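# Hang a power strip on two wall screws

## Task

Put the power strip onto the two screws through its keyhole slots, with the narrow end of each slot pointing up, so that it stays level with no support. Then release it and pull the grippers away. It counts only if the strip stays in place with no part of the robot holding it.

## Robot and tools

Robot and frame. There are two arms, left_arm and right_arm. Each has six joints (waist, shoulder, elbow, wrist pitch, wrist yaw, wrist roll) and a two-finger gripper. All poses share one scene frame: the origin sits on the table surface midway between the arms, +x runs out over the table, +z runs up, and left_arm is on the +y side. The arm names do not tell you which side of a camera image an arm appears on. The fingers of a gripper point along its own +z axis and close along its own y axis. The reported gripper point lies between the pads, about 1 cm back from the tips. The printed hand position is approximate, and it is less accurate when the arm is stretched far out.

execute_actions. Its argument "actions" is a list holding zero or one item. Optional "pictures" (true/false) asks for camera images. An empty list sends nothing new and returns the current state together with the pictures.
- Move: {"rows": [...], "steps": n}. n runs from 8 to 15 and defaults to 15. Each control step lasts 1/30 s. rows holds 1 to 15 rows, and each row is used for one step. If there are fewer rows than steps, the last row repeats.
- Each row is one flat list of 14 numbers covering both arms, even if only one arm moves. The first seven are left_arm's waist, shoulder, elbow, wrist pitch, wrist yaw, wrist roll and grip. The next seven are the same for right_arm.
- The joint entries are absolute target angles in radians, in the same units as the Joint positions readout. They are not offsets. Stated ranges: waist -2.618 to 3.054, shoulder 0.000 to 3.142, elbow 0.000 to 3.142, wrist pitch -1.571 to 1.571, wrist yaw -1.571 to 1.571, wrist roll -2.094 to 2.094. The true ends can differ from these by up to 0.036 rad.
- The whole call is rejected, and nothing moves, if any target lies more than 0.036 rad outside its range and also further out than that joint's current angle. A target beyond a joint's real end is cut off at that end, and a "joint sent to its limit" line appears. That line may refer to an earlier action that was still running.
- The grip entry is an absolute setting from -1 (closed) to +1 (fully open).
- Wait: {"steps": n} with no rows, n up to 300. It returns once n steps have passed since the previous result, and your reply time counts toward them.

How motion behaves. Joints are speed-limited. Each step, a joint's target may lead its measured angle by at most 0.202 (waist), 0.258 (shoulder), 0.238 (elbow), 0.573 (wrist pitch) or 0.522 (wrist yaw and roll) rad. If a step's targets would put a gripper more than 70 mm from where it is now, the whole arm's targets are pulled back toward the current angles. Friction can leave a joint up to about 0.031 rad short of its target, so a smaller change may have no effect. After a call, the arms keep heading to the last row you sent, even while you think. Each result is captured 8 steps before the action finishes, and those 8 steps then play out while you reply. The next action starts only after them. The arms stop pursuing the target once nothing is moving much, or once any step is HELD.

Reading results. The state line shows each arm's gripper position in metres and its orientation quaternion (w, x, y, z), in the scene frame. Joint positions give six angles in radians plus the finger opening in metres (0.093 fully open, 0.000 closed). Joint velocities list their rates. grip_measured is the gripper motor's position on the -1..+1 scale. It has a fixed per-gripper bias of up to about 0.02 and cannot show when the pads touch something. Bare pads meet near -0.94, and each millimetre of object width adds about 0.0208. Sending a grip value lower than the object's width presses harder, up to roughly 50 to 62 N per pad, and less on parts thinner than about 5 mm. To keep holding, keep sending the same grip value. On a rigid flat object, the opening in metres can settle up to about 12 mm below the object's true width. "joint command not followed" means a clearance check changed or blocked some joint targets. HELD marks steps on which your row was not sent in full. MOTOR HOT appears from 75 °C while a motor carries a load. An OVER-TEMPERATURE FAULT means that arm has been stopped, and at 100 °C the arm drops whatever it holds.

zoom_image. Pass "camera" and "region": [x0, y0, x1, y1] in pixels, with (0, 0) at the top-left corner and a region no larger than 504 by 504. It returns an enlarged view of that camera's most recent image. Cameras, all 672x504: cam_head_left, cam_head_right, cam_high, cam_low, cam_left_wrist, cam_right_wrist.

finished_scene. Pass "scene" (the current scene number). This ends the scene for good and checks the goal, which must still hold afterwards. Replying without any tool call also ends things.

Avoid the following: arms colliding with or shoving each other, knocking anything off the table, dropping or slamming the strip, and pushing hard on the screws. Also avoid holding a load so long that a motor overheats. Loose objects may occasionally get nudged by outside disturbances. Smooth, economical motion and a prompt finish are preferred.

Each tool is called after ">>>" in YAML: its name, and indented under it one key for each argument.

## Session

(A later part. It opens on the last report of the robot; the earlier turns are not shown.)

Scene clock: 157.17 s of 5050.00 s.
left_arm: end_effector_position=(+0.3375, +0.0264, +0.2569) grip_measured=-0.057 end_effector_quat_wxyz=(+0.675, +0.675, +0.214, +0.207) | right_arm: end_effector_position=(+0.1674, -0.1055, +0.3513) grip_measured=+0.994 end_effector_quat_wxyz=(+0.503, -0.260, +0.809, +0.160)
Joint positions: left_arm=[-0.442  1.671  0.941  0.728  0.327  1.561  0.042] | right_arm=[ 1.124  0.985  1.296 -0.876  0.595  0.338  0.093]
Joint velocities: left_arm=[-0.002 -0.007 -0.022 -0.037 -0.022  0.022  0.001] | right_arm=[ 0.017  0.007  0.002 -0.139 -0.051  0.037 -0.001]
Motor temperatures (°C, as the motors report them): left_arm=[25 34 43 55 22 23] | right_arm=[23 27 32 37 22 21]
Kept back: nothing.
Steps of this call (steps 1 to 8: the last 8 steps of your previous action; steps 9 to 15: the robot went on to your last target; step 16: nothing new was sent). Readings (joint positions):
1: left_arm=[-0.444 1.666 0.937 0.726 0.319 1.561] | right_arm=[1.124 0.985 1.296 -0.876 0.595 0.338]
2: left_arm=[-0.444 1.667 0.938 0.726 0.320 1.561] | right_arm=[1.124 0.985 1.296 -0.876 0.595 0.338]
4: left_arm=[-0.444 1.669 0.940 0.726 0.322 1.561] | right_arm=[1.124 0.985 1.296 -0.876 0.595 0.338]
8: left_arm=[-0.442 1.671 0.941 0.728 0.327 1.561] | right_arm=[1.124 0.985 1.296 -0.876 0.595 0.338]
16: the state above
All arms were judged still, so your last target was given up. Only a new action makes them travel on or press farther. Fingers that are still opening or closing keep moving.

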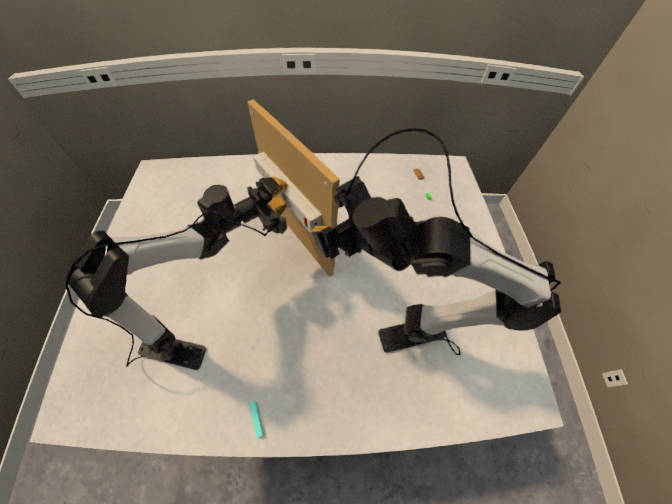

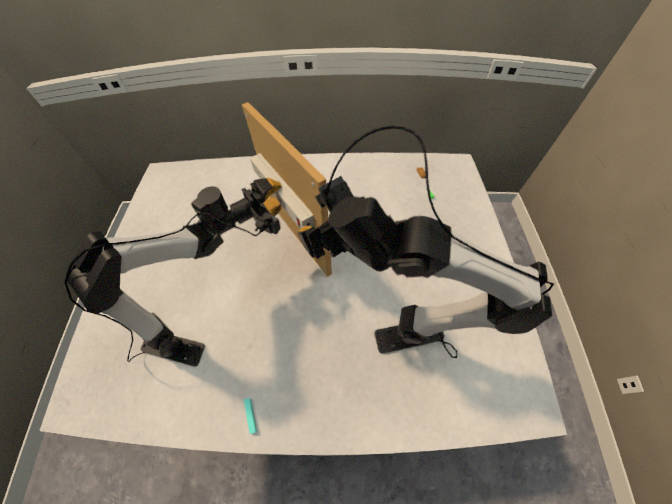

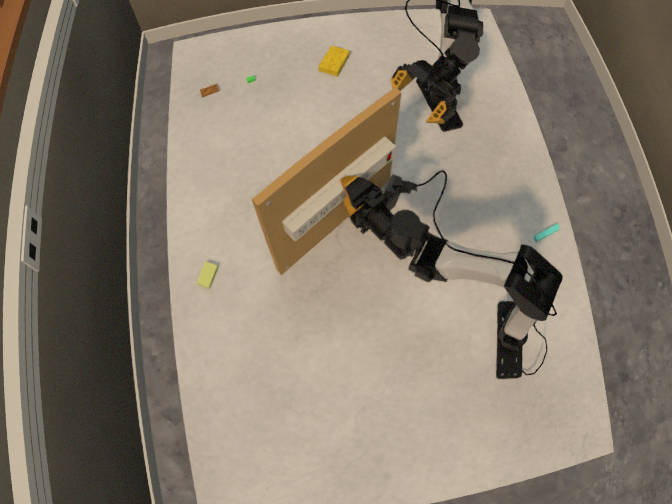

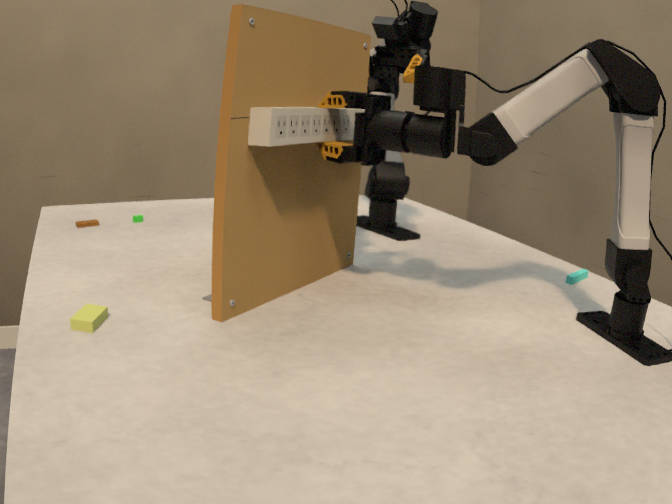

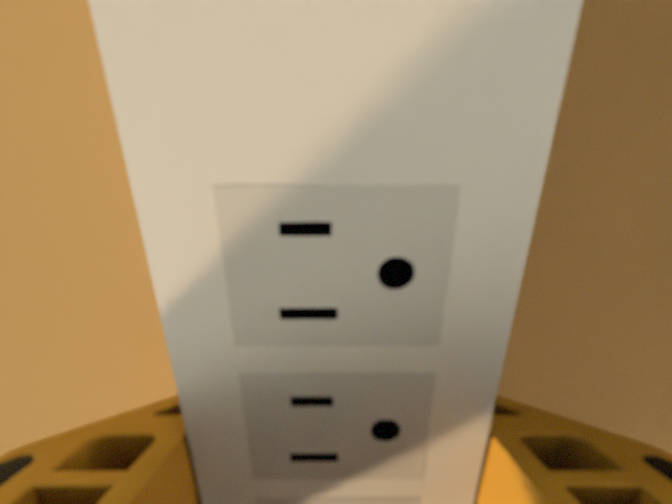

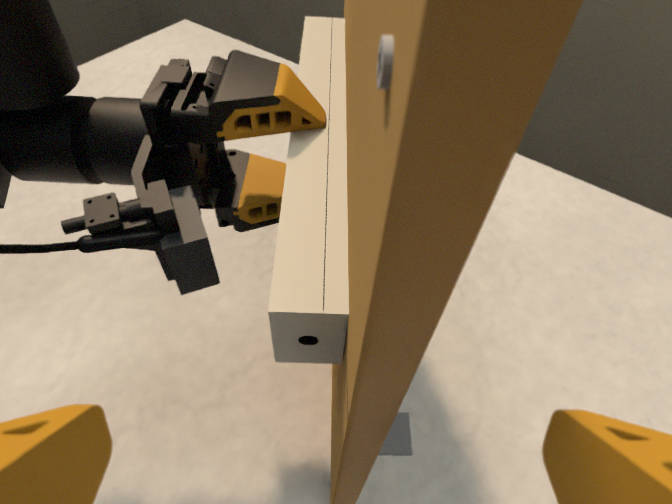

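>>> execute_actions:
  actions:
    - {"rows": [[-0.440,1.658,1.000,0.883,0.330,1.566,-0.21,1.115,0.966,1.284,-0.878,0.608,0.345,1.0],[-0.436,1.657,0.984,0.889,0.330,1.566,-0.21,1.115,0.966,1.284,-0.878,0.608,0.345,1.0],[-0.434,1.657,0.970,0.894,0.330,1.566,-0.21,1.115,0.966,1.284,-0.878,0.608,0.345,1.0],[-0.433,1.657,0.960,0.898,0.330,1.566,-0.21,1.115,0.966,1.284,-0.878,0.608,0.345,1.0],[-0.433,1.658,0.955,0.902,0.330,1.566,-0.21,1.115,0.966,1.284,-0.878,0.608,0.345,1.0],[-0.433,1.660,0.952,0.906,0.330,1.566,-0.21,1.115,0.966,1.284,-0.878,0.608,0.345,1.0],[-0.433,1.662,0.950,0.910,0.330,1.566,-0.21,1.115,0.966,1.284,-0.878,0.608,0.345,1.0],[-0.433,1.664,0.948,0.914,0.330,1.566,-0.21,1.115,0.966,1.284,-0.878,0.608,0.345,1.0],[-0.433,1.666,0.946,0.918,0.330,1.566,-0.21,1.115,0.966,1.284,-0.878,0.608,0.345,1.0],[-0.433,1.668,0.944,0.922,0.330,1.566,-0.21,1.115,0.966,1.284,-0.878,0.608,0.345,1.0],[-0.433,1.670,0.9415,0.926,0.330,1.566,-0.21,1.115,0.966,1.284,-0.878,0.608,0.345,1.0],[-0.433,1.672,0.939,0.930,0.330,1.566,-0.21,1.115,0.966,1.284,-0.878,0.608,0.345,1.0],[-0.433,1.674,0.937,0.934,0.330,1.566,-0.21,1.115,0.966,1.284,-0.878,0.608,0.345,1.0],[-0.433,1.676,0.935,0.938,0.330,1.566,-0.21,1.115,0.966,1.284,-0.878,0.608,0.345,1.0],[-0.433,1.678,0.933,0.942,0.330,1.566,-0.21,1.115,0.966,1.284,-0.878,0.608,0.345,1.0]], "steps": 15}

>>> execute_actions:
  actions:
    - {"rows": [[-0.433,1.680,0.931,0.946,0.330,1.566,-0.21,1.115,0.966,1.284,-0.878,0.608,0.345,1.0],[-0.433,1.681,0.929,0.950,0.330,1.566,-0.21,1.115,0.966,1.284,-0.878,0.608,0.345,1.0],[-0.433,1.682,0.927,0.954,0.330,1.566,-0.21,1.115,0.966,1.284,-0.878,0.608,0.345,1.0],[-0.433,1.683,0.925,0.957,0.330,1.566,-0.21,1.115,0.966,1.284,-0.878,0.608,0.345,1.0],[-0.433,1.684,0.923,0.958,0.330,1.566,-0.21,1.115,0.966,1.284,-0.878,0.608,0.345,1.0],[-0.433,1.684,0.921,0.958,0.330,1.566,-0.21,1.115,0.966,1.284,-0.878,0.608,0.345,1.0]], "steps": 10}

>>> execute_actions:
  actions:
    - {"steps": 16}
  pictures: true

Scene clock: 160.83 s of 5050.00 s.
left_arm: end_effector_position=(+0.3378, +0.0268, +0.2566) grip_measured=-0.057 end_effector_quat_wxyz=(+0.677, +0.673, +0.213, +0.208) | right_arm: end_effector_position=(+0.1674, -0.1055, +0.3513) grip_measured=+0.994 end_effector_quat_wxyz=(+0.503, -0.260, +0.809, +0.160)
Joint positions: left_arm=[-0.441  1.674  0.937  0.741  0.331  1.561  0.042] | right_arm=[ 1.124  0.985  1.296 -0.876  0.595  0.338  0.093]
Joint velocities: left_arm=[-0.012  0.061 -0.032  0.183  0.051  0.022  0.001] | right_arm=[ 0.002  0.002  0.007  0.051 -0.007  0.022  0.   ]
Motor temperatures (°C, as the motors report them): left_arm=[25 34 43 56 22 23] | right_arm=[23 27 32 37 22 21]
Steps of this call (steps 1 to 90: nothing new was sent; then 0.43 s passed at rest; steps 91 to 97: the first 7 steps of this action). Readings (joint positions):
91: left_arm=[-0.442 1.671 0.941 0.728 0.328 1.561] | right_arm=[1.124 0.985 1.296 -0.876 0.595 0.338]
92: left_arm=[-0.441 1.671 0.941 0.729 0.329 1.561] | right_arm=[1.124 0.985 1.296 -0.876 0.595 0.338]
94: left_arm=[-0.441 1.671 0.941 0.729 0.330 1.561] | right_arm=[1.124 0.985 1.296 -0.876 0.595 0.338]
97: the state above

Scene clock: 161.17 s of 5050.00 s.
left_arm: end_effector_position=(+0.3376, +0.0268, +0.2557) grip_measured=-0.057 end_effector_quat_wxyz=(+0.685, +0.665, +0.208, +0.212) | right_arm: end_effector_position=(+0.1674, -0.1055, +0.3513) grip_measured=+0.994 end_effector_quat_wxyz=(+0.503, -0.260, +0.809, +0.160)
Joint positions: left_arm=[-0.441  1.689  0.921  0.8    0.331  1.558  0.042] | right_arm=[ 1.124  0.985  1.296 -0.876  0.595  0.338  0.093]
Joint velocities: left_arm=[-0.002  0.032 -0.037  0.183 -0.022 -0.095 -0.001] | right_arm=[-0.012  0.017 -0.002 -0.037 -0.007 -0.066  0.   ]
Motor temperatures (°C, as the motors report them): left_arm=[25 34 43 56 22 23] | right_arm=[23 27 32 37 22 21]
Steps of this call (steps 1 to 8: the last 8 steps of your previous action; steps 9 to 10: the first 2 steps of this action). Readings (joint positions):
9: left_arm=[-0.441 1.688 0.922 0.794 0.331 1.559] | right_arm=[1.124 0.985 1.296 -0.876 0.595 0.338]
10: the state above

Scene clock: 161.70 s of 5050.00 s.
left_arm: end_effector_position=(+0.3378, +0.0269, +0.2474) grip_measured=-0.057 end_effector_quat_wxyz=(+0.684, +0.667, +0.210, +0.210) | right_arm: end_effector_position=(+0.1674, -0.1055, +0.3513) grip_measured=+0.994 end_effector_quat_wxyz=(+0.503, -0.260, +0.809, +0.160)
Joint positions: left_arm=[-0.44   1.704  0.906  0.822  0.332  1.556  0.042] | right_arm=[ 1.124  0.985  1.296 -0.876  0.595  0.338  0.093]
Joint velocities: left_arm=[-0.002  0.017 -0.022 -0.051 -0.051  0.007 -0.   ] | right_arm=[-0.007 -0.017  0.002 -0.022  0.007 -0.022 -0.   ]
Motor temperatures (°C, as the motors report them): left_arm=[25 34 43 56 22 23] | right_arm=[23 27 32 37 22 21]
Kept back: nothing.
Steps of this call (steps 1 to 8: the last 8 steps of your previous action; steps 9 to 16: the robot went on to your last target). Readings (joint positions):
1: left_arm=[-0.441 1.690 0.919 0.805 0.331 1.558] | right_arm=[1.124 0.985 1.296 -0.876 0.595 0.338]
2: left_arm=[-0.441 1.692 0.917 0.810 0.331 1.558] | right_arm=[1.124 0.985 1.296 -0.876 0.595 0.338]
4: left_arm=[-0.441 1.694 0.914 0.817 0.332 1.558] | right_arm=[1.124 0.985 1.296 -0.876 0.595 0.338]
8: left_arm=[-0.440 1.698 0.910 0.822 0.332 1.556] | right_arm=[1.124 0.985 1.296 -0.876 0.595 0.338]
16: the state above

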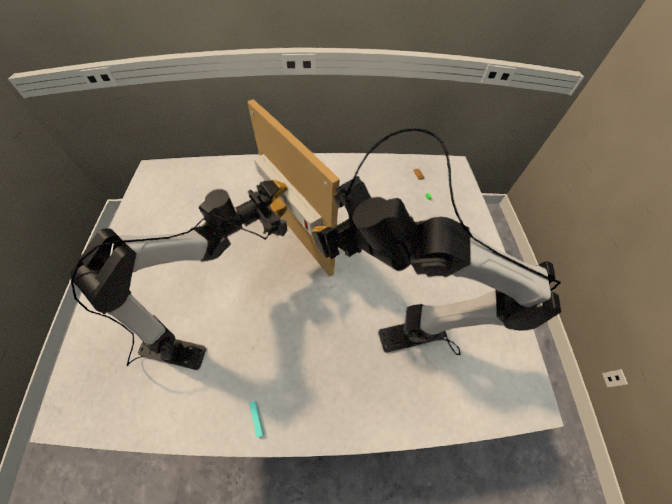

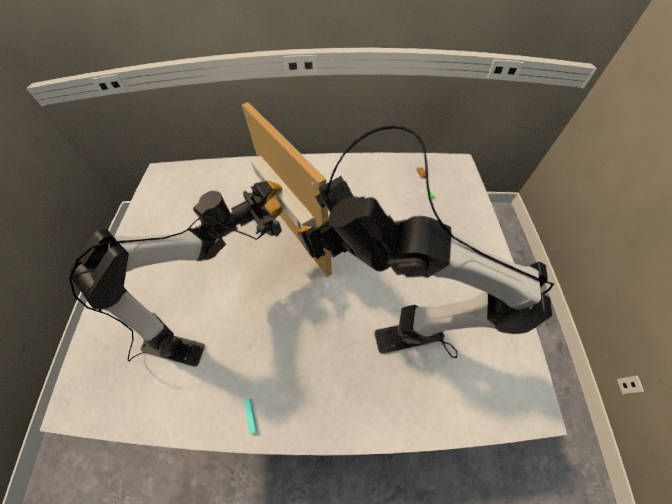

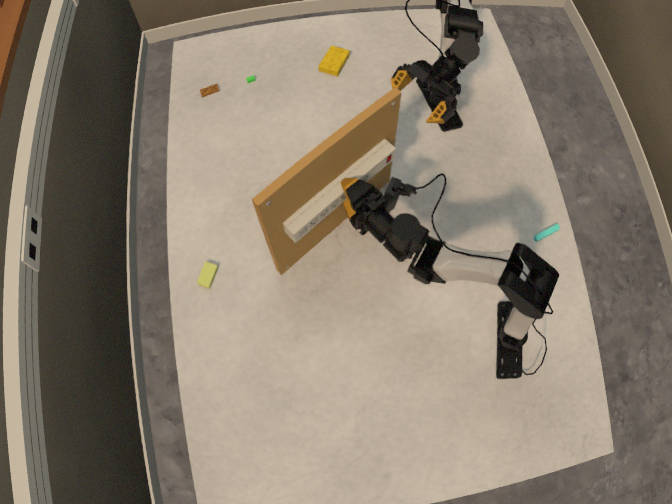

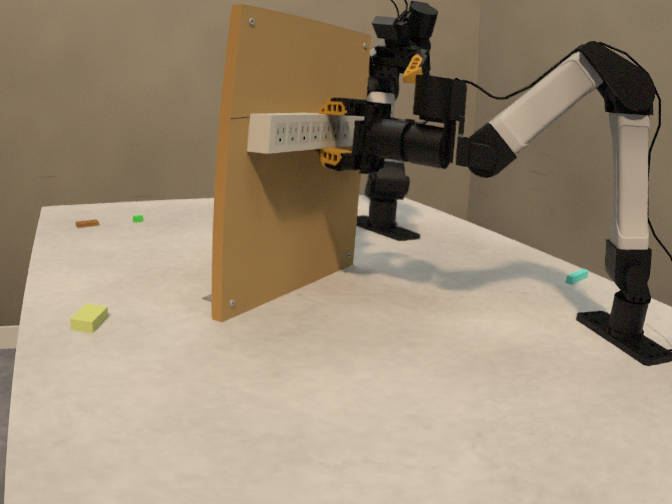

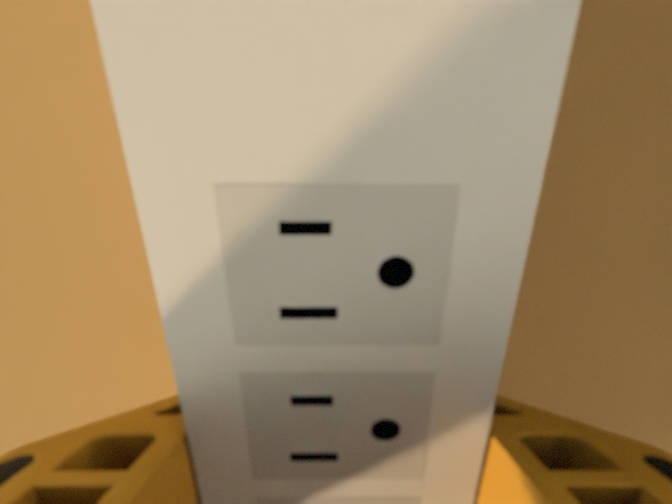

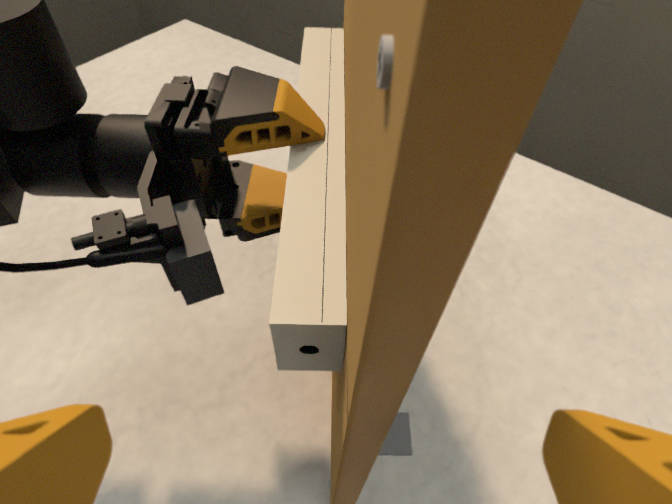

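>>> execute_actions:
  actions:
    - {"rows": [[-0.435,1.684,0.921,0.954,0.332,1.566,-0.21,1.115,0.966,1.284,-0.878,0.608,0.345,1.0],[-0.437,1.684,0.921,0.950,0.332,1.566,-0.21,1.115,0.966,1.284,-0.878,0.608,0.345,1.0],[-0.438,1.684,0.921,0.946,0.332,1.566,-0.21,1.115,0.966,1.284,-0.878,0.608,0.345,1.0],[-0.438,1.684,0.921,0.942,0.332,1.566,-0.21,1.115,0.966,1.284,-0.878,0.608,0.345,1.0],[-0.438,1.684,0.921,0.938,0.332,1.566,-0.21,1.115,0.966,1.284,-0.878,0.608,0.345,1.0],[-0.438,1.684,0.921,0.934,0.332,1.566,-0.21,1.115,0.966,1.284,-0.878,0.608,0.345,1.0],[-0.438,1.684,0.921,0.930,0.332,1.566,-0.21,1.115,0.966,1.284,-0.878,0.608,0.345,1.0],[-0.438,1.684,0.921,0.926,0.332,1.566,-0.21,1.115,0.966,1.284,-0.878,0.608,0.345,1.0],[-0.438,1.684,0.921,0.921,0.332,1.566,-0.21,1.115,0.966,1.284,-0.878,0.608,0.345,1.0],[-0.438,1.684,0.921,0.916,0.332,1.566,-0.21,1.115,0.966,1.284,-0.878,0.608,0.345,1.0],[-0.438,1.684,0.921,0.910,0.332,1.566,-0.21,1.115,0.966,1.284,-0.878,0.608,0.345,1.0],[-0.438,1.685,0.920,0.904,0.332,1.566,-0.21,1.115,0.966,1.284,-0.878,0.608,0.345,1.0],[-0.438,1.685,0.920,0.897,0.332,1.566,-0.21,1.115,0.966,1.284,-0.878,0.608,0.345,1.0],[-0.438,1.686,0.919,0.890,0.332,1.566,-0.21,1.115,0.966,1.284,-0.878,0.608,0.345,1.0],[-0.438,1.686,0.919,0.882,0.332,1.566,-0.21,1.115,0.966,1.284,-0.878,0.608,0.345,1.0]], "steps": 15}

>>> execute_actions:
  actions:
    - {"rows": [[-0.438,1.687,0.918,0.873,0.332,1.566,-0.21,1.115,0.966,1.284,-0.878,0.608,0.345,1.0],[-0.438,1.687,0.918,0.864,0.332,1.566,-0.21,1.115,0.966,1.284,-0.878,0.608,0.345,1.0],[-0.438,1.688,0.917,0.855,0.332,1.566,-0.21,1.115,0.966,1.284,-0.878,0.608,0.345,1.0],[-0.438,1.689,0.916,0.846,0.332,1.566,-0.21,1.115,0.966,1.284,-0.878,0.608,0.345,1.0],[-0.438,1.690,0.915,0.837,0.332,1.566,-0.21,1.115,0.966,1.284,-0.878,0.608,0.345,1.0],[-0.438,1.691,0.914,0.828,0.332,1.566,-0.21,1.115,0.966,1.284,-0.878,0.608,0.345,1.0],[-0.438,1.692,0.913,0.819,0.332,1.566,-0.21,1.115,0.966,1.284,-0.878,0.608,0.345,1.0],[-0.438,1.693,0.912,0.810,0.332,1.566,-0.21,1.115,0.966,1.284,-0.878,0.608,0.345,1.0],[-0.438,1.693,0.912,0.803,0.332,1.566,-0.21,1.115,0.966,1.284,-0.878,0.608,0.345,1.0]], "steps": 10}

>>> execute_actions:
  actions:
    - {"steps": 12}
  pictures: true

Scene clock: 163.33 s of 5050.00 s.
left_arm: end_effector_position=(+0.3378, +0.0268, +0.2447) grip_measured=-0.057 end_effector_quat_wxyz=(+0.680, +0.670, +0.212, +0.208) | right_arm: end_effector_position=(+0.1674, -0.1055, +0.3513) grip_measured=+0.994 end_effector_quat_wxyz=(+0.503, -0.260, +0.809, +0.160)
Joint positions: left_arm=[-0.44   1.704  0.906  0.811  0.332  1.556  0.042] | right_arm=[ 1.124  0.985  1.296 -0.876  0.595  0.338  0.093]
Joint velocities: left_arm=[-0.012 -0.012 -0.027 -0.095  0.051  0.037  0.   ] | right_arm=[ 0.007 -0.012  0.012  0.037 -0.081 -0.11  -0.001]
Motor temperatures (°C, as the motors report them): left_arm=[25 34 43 56 22 23] | right_arm=[23 27 32 37 22 21]
Steps of this call (steps 1 to 15: the robot went on to your last target; steps 16 to 42: nothing new was sent; steps 43 to 49: the first 7 steps of this action). Readings (joint positions):
43: left_arm=[-0.440 1.704 0.906 0.822 0.332 1.556] | right_arm=[1.124 0.985 1.296 -0.876 0.595 0.338]
44: left_arm=[-0.440 1.704 0.906 0.821 0.332 1.556] | right_arm=[1.124 0.985 1.296 -0.876 0.595 0.338]
46: left_arm=[-0.440 1.704 0.906 0.820 0.332 1.556] | right_arm=[1.124 0.985 1.296 -0.876 0.595 0.338]
49: the state above

Scene clock: 163.67 s of 5050.00 s.
left_arm: end_effector_position=(+0.3378, +0.0268, +0.2420) grip_measured=-0.057 end_effector_quat_wxyz=(+0.677, +0.673, +0.214, +0.206) | right_arm: end_effector_position=(+0.1674, -0.1055, +0.3513) grip_measured=+0.994 end_effector_quat_wxyz=(+0.503, -0.260, +0.809, +0.160)
Joint positions: left_arm=[-0.44   1.704  0.906  0.8    0.332  1.558  0.042] | right_arm=[ 1.124  0.985  1.296 -0.876  0.595  0.338  0.093]
Joint velocities: left_arm=[ 0.002  0.027  0.002 -0.051 -0.051 -0.022 -0.   ] | right_arm=[ 0.007 -0.002 -0.002 -0.007 -0.022 -0.007 -0.   ]
Motor temperatures (°C, as the motors report them): left_arm=[25 34 43 56 22 23] | right_arm=[23 27 32 37 22 21]
Steps of this call (steps 1 to 8: the last 8 steps of your previous action; steps 9 to 10: the first 2 steps of this action). Readings (joint positions):
9: left_arm=[-0.440 1.704 0.906 0.800 0.332 1.557] | right_arm=[1.124 0.985 1.296 -0.876 0.595 0.338]
10: the state above

Scene clock: 164.07 s of 5050.00 s.
left_arm: end_effector_position=(+0.3378, +0.0268, +0.2406) grip_measured=-0.057 end_effector_quat_wxyz=(+0.675, +0.675, +0.214, +0.206) | right_arm: end_effector_position=(+0.1674, -0.1055, +0.3513) grip_measured=+0.994 end_effector_quat_wxyz=(+0.503, -0.260, +0.809, +0.160)
Joint positions: left_arm=[-0.44   1.704  0.906  0.794  0.332  1.562  0.042] | right_arm=[ 1.124  0.985  1.296 -0.876  0.595  0.338  0.093]
Joint velocities: left_arm=[ 0.007  0.017 -0.002 -0.066 -0.037  0.081 -0.001] | right_arm=[-0.002  0.012  0.002  0.007  0.022 -0.022 -0.   ]
Motor temperatures (°C, as the motors report them): left_arm=[25 34 42 56 22 23] | right_arm=[23 27 32 37 22 21]
Kept back: nothing.
Steps of this call (steps 1 to 8: the last 8 steps of your previous action; steps 9 to 12: the robot went on to your last target). Readings (joint positions):
1: left_arm=[-0.440 1.704 0.906 0.799 0.332 1.558] | right_arm=[1.124 0.985 1.296 -0.876 0.595 0.338]
2: left_arm=[-0.440 1.704 0.906 0.798 0.332 1.558] | right_arm=[1.124 0.985 1.296 -0.876 0.595 0.338]
4: left_arm=[-0.440 1.704 0.906 0.797 0.332 1.560] | right_arm=[1.124 0.985 1.296 -0.876 0.595 0.338]
8: left_arm=[-0.440 1.704 0.906 0.794 0.332 1.562] | right_arm=[1.124 0.985 1.296 -0.876 0.595 0.338]
12: the state above

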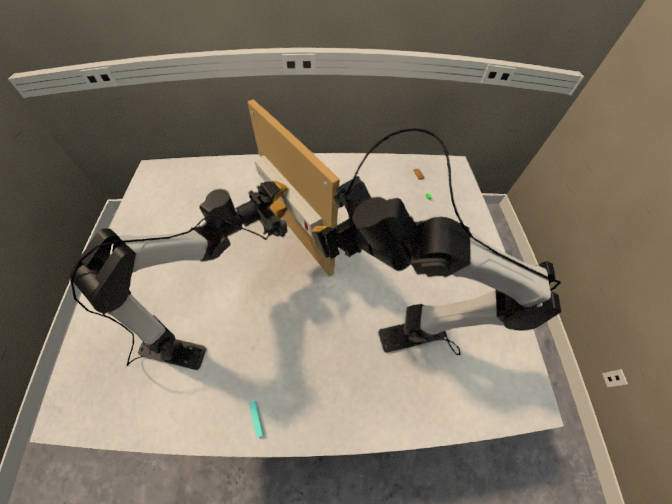

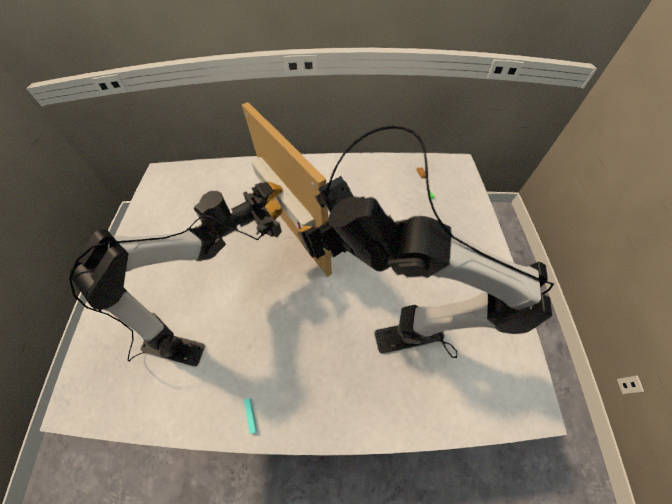

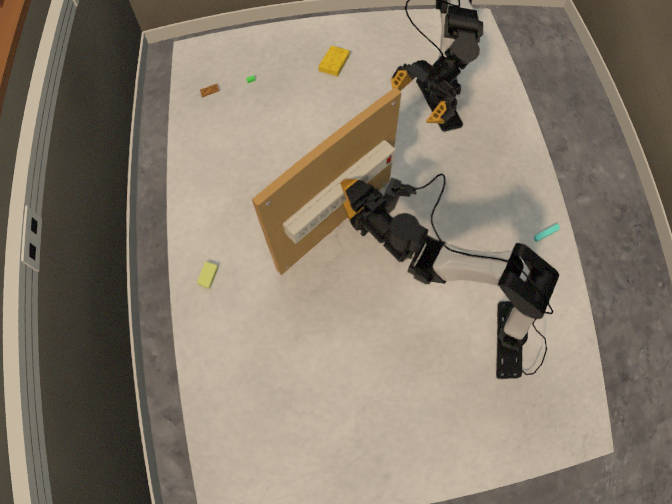

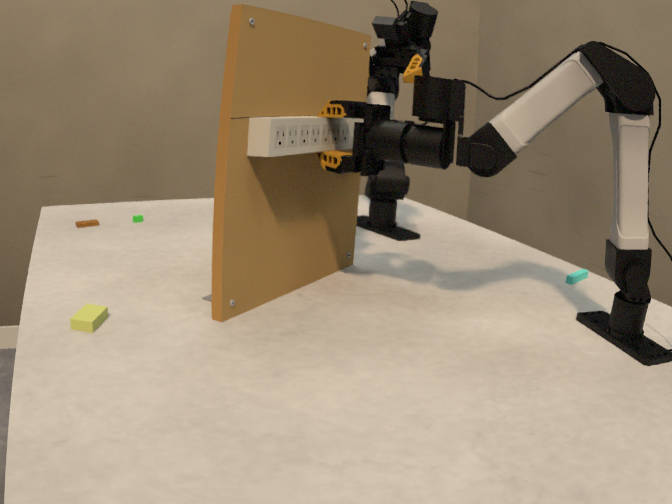

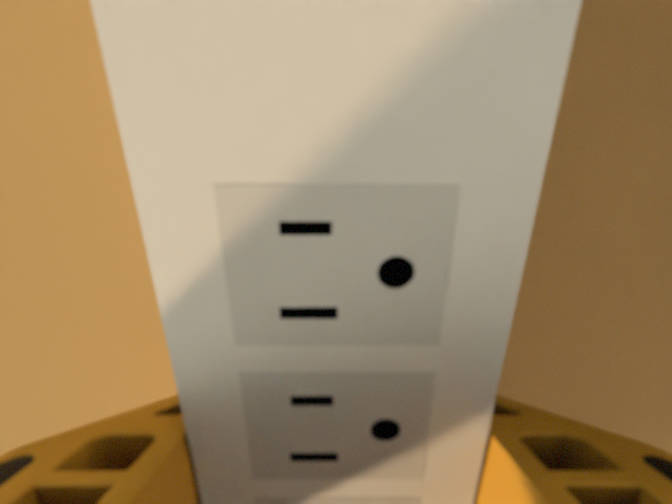

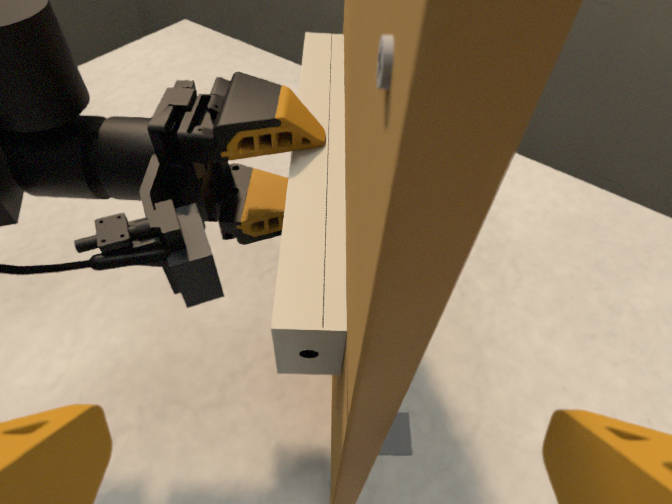

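>>> execute_actions:
  actions:
    - {"rows": [[-0.439,1.694,0.912,0.799,0.332,1.564,-0.10,1.115,0.964,1.284,-0.878,0.608,0.345,1.0],[-0.440,1.694,0.912,0.796,0.332,1.563,-0.04,1.115,0.960,1.284,-0.878,0.608,0.345,1.0],[-0.440,1.694,0.912,0.796,0.332,1.563,0.00,1.115,0.955,1.284,-0.878,0.608,0.345,1.0],[-0.440,1.694,0.912,0.796,0.332,1.563,0.04,1.115,0.948,1.284,-0.878,0.608,0.345,1.0],[-0.440,1.694,0.912,0.796,0.332,1.563,0.08,1.115,0.940,1.284,-0.878,0.608,0.345,1.0],[-0.440,1.694,0.912,0.796,0.332,1.563,0.12,1.115,0.931,1.284,-0.878,0.608,0.345,1.0],[-0.440,1.694,0.912,0.796,0.332,1.563,0.16,1.115,0.921,1.284,-0.878,0.608,0.345,1.0],[-0.440,1.694,0.912,0.796,0.332,1.563,0.21,1.115,0.910,1.284,-0.878,0.608,0.345,1.0],[-0.440,1.694,0.912,0.796,0.332,1.563,0.28,1.115,0.899,1.284,-0.878,0.608,0.345,1.0],[-0.440,1.694,0.912,0.796,0.332,1.563,0.38,1.115,0.888,1.284,-0.878,0.608,0.345,1.0],[-0.440,1.694,0.912,0.796,0.332,1.563,0.50,1.115,0.877,1.284,-0.878,0.608,0.345,1.0],[-0.440,1.694,0.912,0.796,0.332,1.563,0.63,1.115,0.866,1.284,-0.878,0.608,0.345,1.0],[-0.440,1.694,0.912,0.796,0.332,1.563,0.76,1.115,0.855,1.284,-0.878,0.608,0.345,1.0],[-0.440,1.694,0.912,0.796,0.332,1.563,0.89,1.115,0.844,1.284,-0.878,0.608,0.345,1.0],[-0.440,1.694,0.912,0.796,0.332,1.563,1.0,1.115,0.833,1.284,-0.878,0.608,0.345,1.0]], "steps": 15}

>>> execute_actions:
  actions:
    - {"rows": [[-0.440,1.692,0.908,0.796,0.332,1.563,1.0,1.115,0.822,1.284,-0.878,0.608,0.345,1.0],[-0.440,1.690,0.904,0.796,0.332,1.563,1.0,1.115,0.811,1.284,-0.878,0.608,0.345,1.0],[-0.440,1.688,0.900,0.796,0.332,1.563,1.0,1.115,0.800,1.284,-0.878,0.608,0.345,1.0],[-0.440,1.685,0.896,0.796,0.332,1.563,1.0,1.115,0.789,1.284,-0.878,0.608,0.345,1.0],[-0.440,1.681,0.891,0.796,0.332,1.563,1.0,1.115,0.778,1.284,-0.878,0.608,0.345,1.0],[-0.440,1.675,0.885,0.796,0.332,1.563,1.0,1.115,0.767,1.284,-0.878,0.608,0.345,1.0],[-0.440,1.667,0.877,0.796,0.332,1.563,1.0,1.115,0.756,1.284,-0.878,0.608,0.345,1.0],[-0.440,1.657,0.867,0.796,0.332,1.563,1.0,1.115,0.745,1.284,-0.878,0.608,0.345,1.0],[-0.440,1.645,0.855,0.796,0.332,1.563,1.0,1.115,0.734,1.284,-0.878,0.608,0.345,1.0],[-0.440,1.631,0.841,0.796,0.332,1.563,1.0,1.115,0.723,1.284,-0.878,0.608,0.345,1.0],[-0.440,1.615,0.825,0.796,0.332,1.563,1.0,1.115,0.712,1.284,-0.878,0.608,0.345,1.0],[-0.440,1.597,0.807,0.796,0.332,1.563,1.0,1.115,0.701,1.284,-0.878,0.608,0.345,1.0],[-0.440,1.577,0.787,0.796,0.332,1.563,1.0,1.115,0.691,1.284,-0.878,0.608,0.345,1.0],[-0.440,1.556,0.766,0.796,0.332,1.563,1.0,1.115,0.681,1.284,-0.878,0.608,0.345,1.0],[-0.440,1.534,0.744,0.796,0.332,1.563,1.0,1.115,0.672,1.284,-0.878,0.608,0.345,1.0]], "steps": 15}

>>> execute_actions:
  actions:
    - {"rows": [[-0.440,1.511,0.721,0.796,0.332,1.563,1.0,1.115,0.664,1.284,-0.878,0.608,0.345,1.0],[-0.440,1.487,0.697,0.796,0.332,1.563,1.0,1.115,0.657,1.284,-0.878,0.608,0.345,1.0],[-0.440,1.462,0.672,0.796,0.332,1.563,1.0,1.115,0.651,1.284,-0.878,0.608,0.345,1.0],[-0.440,1.436,0.646,0.796,0.332,1.563,1.0,1.115,0.646,1.284,-0.878,0.608,0.345,1.0],[-0.440,1.410,0.620,0.796,0.332,1.563,1.0,1.115,0.642,1.284,-0.878,0.608,0.345,1.0],[-0.440,1.384,0.594,0.796,0.332,1.563,1.0,1.115,0.639,1.284,-0.878,0.608,0.345,1.0],[-0.440,1.358,0.568,0.796,0.332,1.563,1.0,1.115,0.637,1.284,-0.878,0.608,0.345,1.0],[-0.440,1.332,0.542,0.796,0.332,1.563,1.0,1.115,0.636,1.284,-0.878,0.608,0.345,1.0],[-0.440,1.306,0.516,0.796,0.332,1.563,1.0,1.115,0.636,1.284,-0.878,0.608,0.345,1.0],[-0.440,1.281,0.491,0.796,0.332,1.563,1.0,1.115,0.636,1.284,-0.878,0.608,0.345,1.0],[-0.440,1.257,0.467,0.796,0.332,1.563,1.0,1.115,0.636,1.284,-0.878,0.608,0.345,1.0],[-0.440,1.235,0.445,0.796,0.332,1.563,1.0,1.115,0.636,1.284,-0.878,0.608,0.345,1.0],[-0.440,1.215,0.425,0.796,0.332,1.563,1.0,1.115,0.636,1.284,-0.878,0.608,0.345,1.0],[-0.440,1.197,0.407,0.796,0.332,1.563,1.0,1.115,0.636,1.284,-0.878,0.608,0.345,1.0],[-0.440,1.181,0.391,0.796,0.332,1.563,1.0,1.115,0.636,1.284,-0.878,0.608,0.345,1.0]], "steps": 15}

>>> execute_actions:
  actions:
    - {"rows": [[-0.440,1.167,0.377,0.796,0.332,1.563,1.0,1.115,0.636,1.284,-0.878,0.608,0.345,1.0],[-0.440,1.155,0.365,0.796,0.332,1.563,1.0,1.115,0.636,1.284,-0.878,0.608,0.345,1.0],[-0.440,1.145,0.355,0.796,0.332,1.563,1.0,1.115,0.636,1.284,-0.878,0.608,0.345,1.0],[-0.440,1.137,0.347,0.796,0.332,1.563,1.0,1.115,0.636,1.284,-0.878,0.608,0.345,1.0],[-0.440,1.131,0.341,0.796,0.332,1.563,1.0,1.115,0.636,1.284,-0.878,0.608,0.345,1.0],[-0.440,1.127,0.337,0.796,0.332,1.563,1.0,1.115,0.636,1.284,-0.878,0.608,0.345,1.0],[-0.440,1.125,0.335,0.796,0.332,1.563,1.0,1.115,0.636,1.284,-0.878,0.608,0.345,1.0]], "steps": 8}

>>> execute_actions:
  actions:
    - {"steps": 12}
  pictures: true

Scene clock: 168.17 s of 5050.00 s.
left_arm: end_effector_position=(+0.3377, +0.0267, +0.2400) grip_measured=+0.140 end_effector_quat_wxyz=(+0.674, +0.676, +0.214, +0.206) | right_arm: end_effector_position=(+0.1661, -0.1100, +0.3556) grip_measured=+0.994 end_effector_quat_wxyz=(+0.507, -0.257, +0.806, +0.166)
Joint positions: left_arm=[-0.44   1.704  0.906  0.791  0.332  1.563  0.052] | right_arm=[ 1.124  0.966  1.296 -0.878  0.595  0.338  0.093]
Joint velocities: left_arm=[-0.007  0.007  0.007 -0.066  0.022  0.051  0.04 ] | right_arm=[ 0.002 -0.266  0.002  0.007 -0.022 -0.081  0.001]
Motor temperatures (°C, as the motors report them): left_arm=[25 34 41 54 22 23] | right_arm=[23 27 32 37 22 21]
Steps of this call (steps 1 to 15: the robot went on to your last target; steps 16 to 90: nothing new was sent; then 0.87 s passed at rest; steps 91 to 97: the first 7 steps of this action). Readings (joint positions):
91: left_arm=[-0.440 1.704 0.906 0.794 0.332 1.562] | right_arm=[1.124 0.985 1.296 -0.876 0.595 0.338]
92: left_arm=[-0.440 1.704 0.906 0.794 0.332 1.562] | right_arm=[1.124 0.985 1.296 -0.876 0.595 0.338]
94: left_arm=[-0.440 1.704 0.906 0.794 0.332 1.563] | right_arm=[1.124 0.984 1.296 -0.876 0.595 0.338]
97: the state above

Scene clock: 168.67 s of 5050.00 s.
left_arm: end_effector_position=(+0.3374, +0.0270, +0.2401) grip_measured=+1.000 end_effector_quat_wxyz=(+0.674, +0.676, +0.214, +0.206) | right_arm: end_effector_position=(+0.1539, -0.1533, +0.3937) grip_measured=+0.994 end_effector_quat_wxyz=(+0.545, -0.218, +0.778, +0.226)
Joint positions: left_arm=[-0.44   1.703  0.905  0.791  0.332  1.563  0.093] | right_arm=[ 1.124  0.795  1.296 -0.878  0.595  0.338  0.093]
Joint velocities: left_arm=[ 0.002 -0.085 -0.095 -0.007 -0.051 -0.066  0.   ] | right_arm=[-0.012 -0.315 -0.002 -0.007 -0.022 -0.037  0.001]
Motor temperatures (°C, as the motors report them): left_arm=[25 35 41 54 22 23] | right_arm=[23 27 32 37 22 21]
Steps of this call (steps 1 to 8: the last 8 steps of your previous action; steps 9 to 15: the first 7 steps of this action). Readings (joint positions):
9: left_arm=[-0.440 1.704 0.906 0.791 0.332 1.563] | right_arm=[1.124 0.860 1.296 -0.878 0.595 0.338]
10: left_arm=[-0.440 1.704 0.906 0.791 0.332 1.563] | right_arm=[1.124 0.849 1.296 -0.878 0.595 0.338]
12: left_arm=[-0.440 1.704 0.906 0.791 0.332 1.563] | right_arm=[1.124 0.828 1.296 -0.878 0.595 0.338]
15: the state above

Scene clock: 169.17 s of 5050.00 s.
left_arm: end_effector_position=(+0.2785, +0.0705, +0.2425) grip_measured=+1.000 end_effector_quat_wxyz=(+0.676, +0.674, +0.213, +0.207) | right_arm: end_effector_position=(+0.1430, -0.1921, +0.4184) grip_measured=+0.994 end_effector_quat_wxyz=(+0.572, -0.185, +0.751, +0.272)
Joint positions: left_arm=[-0.44   1.42   0.63   0.79   0.332  1.563  0.093] | right_arm=[ 1.124  0.657  1.296 -0.878  0.596  0.338  0.093]
Joint velocities: left_arm=[-0.002 -0.759 -0.755 -0.051  0.007  0.022  0.   ] | right_arm=[-0.012 -0.09  -0.012  0.022  0.037 -0.037  0.   ]
Motor temperatures (°C, as the motors report them): left_arm=[25 35 41 53 22 23] | right_arm=[23 27 32 37 22 21]
Steps of this call (steps 1 to 8: the last 8 steps of your previous action; steps 9 to 15: the first 7 steps of this action). Readings (joint positions):
9: left_arm=[-0.440 1.571 0.776 0.790 0.332 1.563] | right_arm=[1.124 0.697 1.296 -0.878 0.595 0.338]
10: left_arm=[-0.440 1.548 0.753 0.790 0.332 1.563] | right_arm=[1.124 0.688 1.296 -0.878 0.595 0.338]
12: left_arm=[-0.440 1.499 0.707 0.790 0.332 1.563] | right_arm=[1.124 0.672 1.296 -0.878 0.595 0.338]
15: the state above

Scene clock: 169.43 s of 5050.00 s.
left_arm: end_effector_position=(+0.2388, +0.0998, +0.2301) grip_measured=+1.000 end_effector_quat_wxyz=(+0.676, +0.674, +0.213, +0.207) | right_arm: end_effector_position=(+0.1426, -0.1935, +0.4191) grip_measured=+0.994 end_effector_quat_wxyz=(+0.573, -0.184, +0.750, +0.274)
Joint positions: left_arm=[-0.44   1.227  0.437  0.79   0.332  1.563  0.093] | right_arm=[ 1.124  0.653  1.296 -0.878  0.596  0.338  0.093]
Joint velocities: left_arm=[-0.002 -0.545 -0.559  0.051 -0.051 -0.007  0.   ] | right_arm=[ 0.002 -0.007 -0.007 -0.051 -0.051  0.022  0.   ]
Motor temperatures (°C, as the motors report them): left_arm=[25 34 41 53 22 23] | right_arm=[23 27 32 37 22 21]
Kept back: the last 8 steps of this action.
Steps of this call (steps 1 to 8: the last 8 steps of your previous action). Readings (joint positions):
1: left_arm=[-0.440 1.394 0.604 0.790 0.332 1.563] | right_arm=[1.124 0.655 1.296 -0.878 0.596 0.338]
2: left_arm=[-0.440 1.368 0.578 0.790 0.332 1.563] | right_arm=[1.124 0.654 1.296 -0.878 0.596 0.338]
4: left_arm=[-0.440 1.316 0.526 0.790 0.332 1.563] | right_arm=[1.124 0.653 1.296 -0.878 0.596 0.338]
8: the state above

Scene clock: 169.83 s of 5050.00 s.
left_arm: end_effector_position=(+0.2222, +0.1120, +0.2210) grip_measured=+1.000 end_effector_quat_wxyz=(+0.675, +0.675, +0.213, +0.207) | right_arm: end_effector_position=(+0.1426, -0.1935, +0.4191) grip_measured=+0.994 end_effector_quat_wxyz=(+0.573, -0.184, +0.750, +0.274)
Joint positions: left_arm=[-0.44   1.144  0.352  0.79   0.332  1.563  0.093] | right_arm=[ 1.124  0.653  1.296 -0.878  0.596  0.338  0.093]
Joint velocities: left_arm=[-0.012 -0.002 -0.002  0.007 -0.066  0.081  0.   ] | right_arm=[ 0.002 -0.007 -0.017 -0.051  0.037  0.007  0.   ]
Motor temperatures (°C, as the motors report them): left_arm=[25 34 41 53 22 23] | right_arm=[23 27 32 37 22 21]
Kept back: nothing.
Steps of this call (steps 1 to 8: the last 8 steps of your previous action; steps 9 to 12: the robot went on to your last target). Readings (joint positions):
1: left_arm=[-0.440 1.210 0.419 0.790 0.332 1.563] | right_arm=[1.124 0.653 1.296 -0.878 0.596 0.338]
2: left_arm=[-0.440 1.195 0.404 0.790 0.332 1.563] | right_arm=[1.124 0.653 1.296 -0.878 0.596 0.338]
4: left_arm=[-0.440 1.170 0.379 0.790 0.332 1.563] | right_arm=[1.124 0.653 1.296 -0.878 0.596 0.338]
8: left_arm=[-0.440 1.146 0.354 0.790 0.332 1.563] | right_arm=[1.124 0.653 1.296 -0.878 0.596 0.338]
12: the state above

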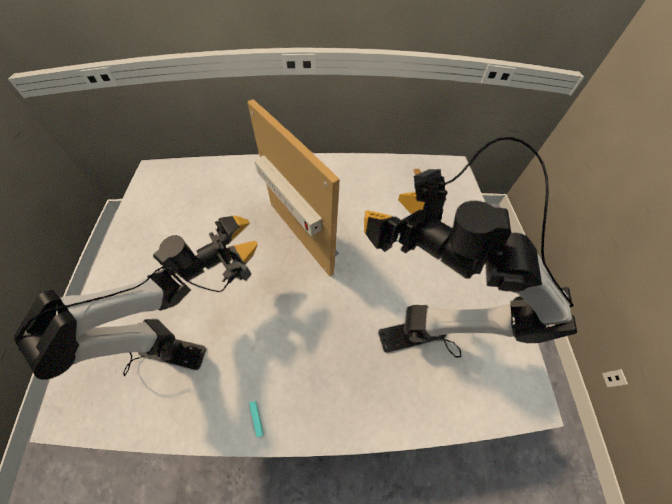

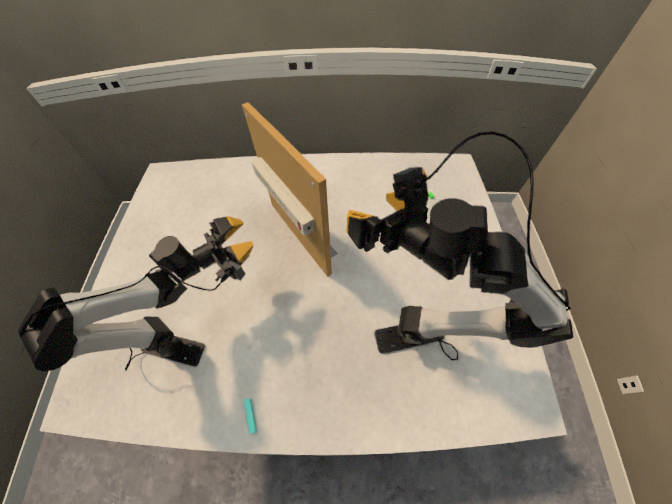

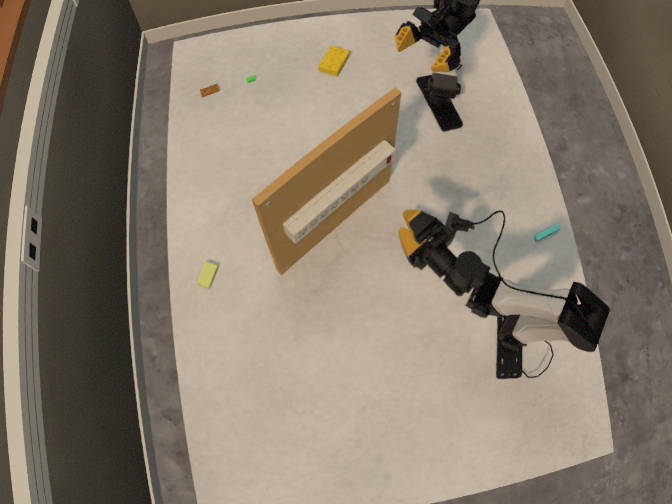

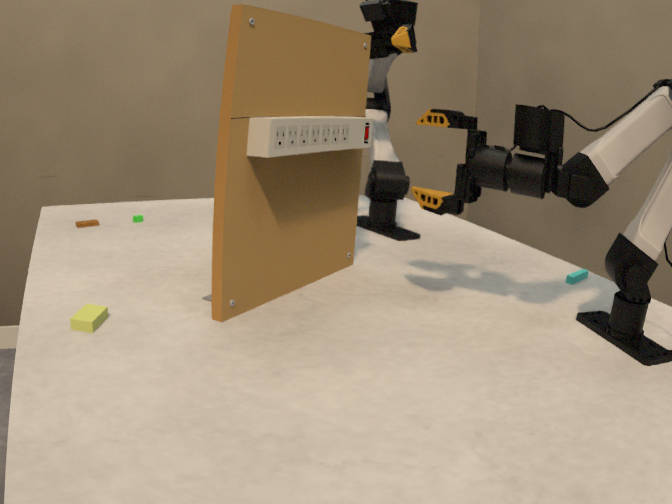

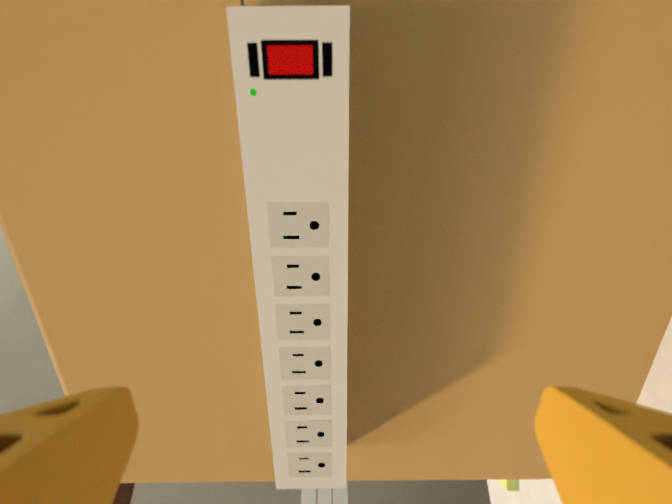

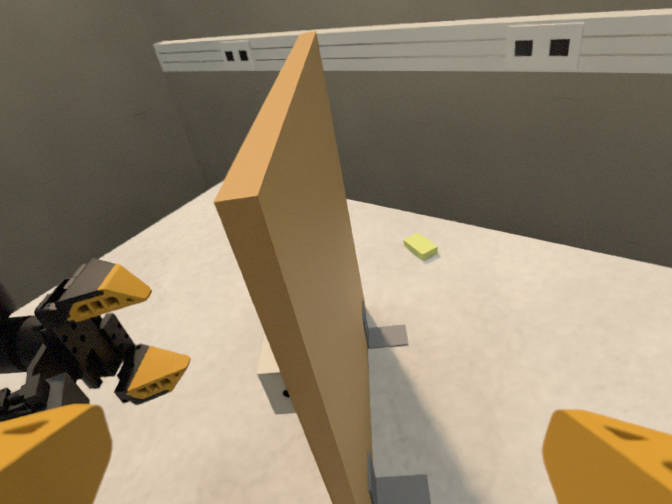

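>>> zoom_image:
  camera: "cam_high"
  region: [260, 120, 410, 260]

>>> zoom_image:
  camera: "cam_low"
  region: [220, 95, 390, 170]

Region (260, 120, 410, 260) of cam_high's 672x504 image, scaled by 3.360, with more detail than that image has; it fills the top 470 rows of this view, and the rest is white.

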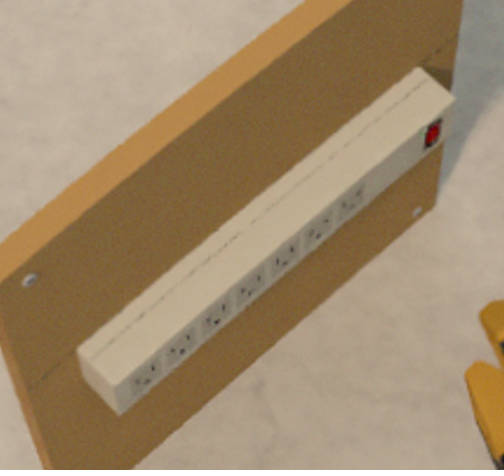

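Region (220, 95, 390, 170) of cam_low's 672x504 image, scaled by 2.965, with more detail than that image has; it fills the top 222 rows of this view, and the rest is white.

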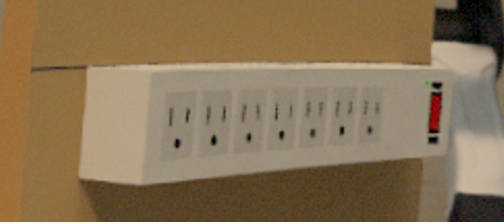

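The strip's top edge lines up with the black line at both ends, so it is seated and level.

>>> finished_scene:
  scene: 2

The scene is finished: the task was done.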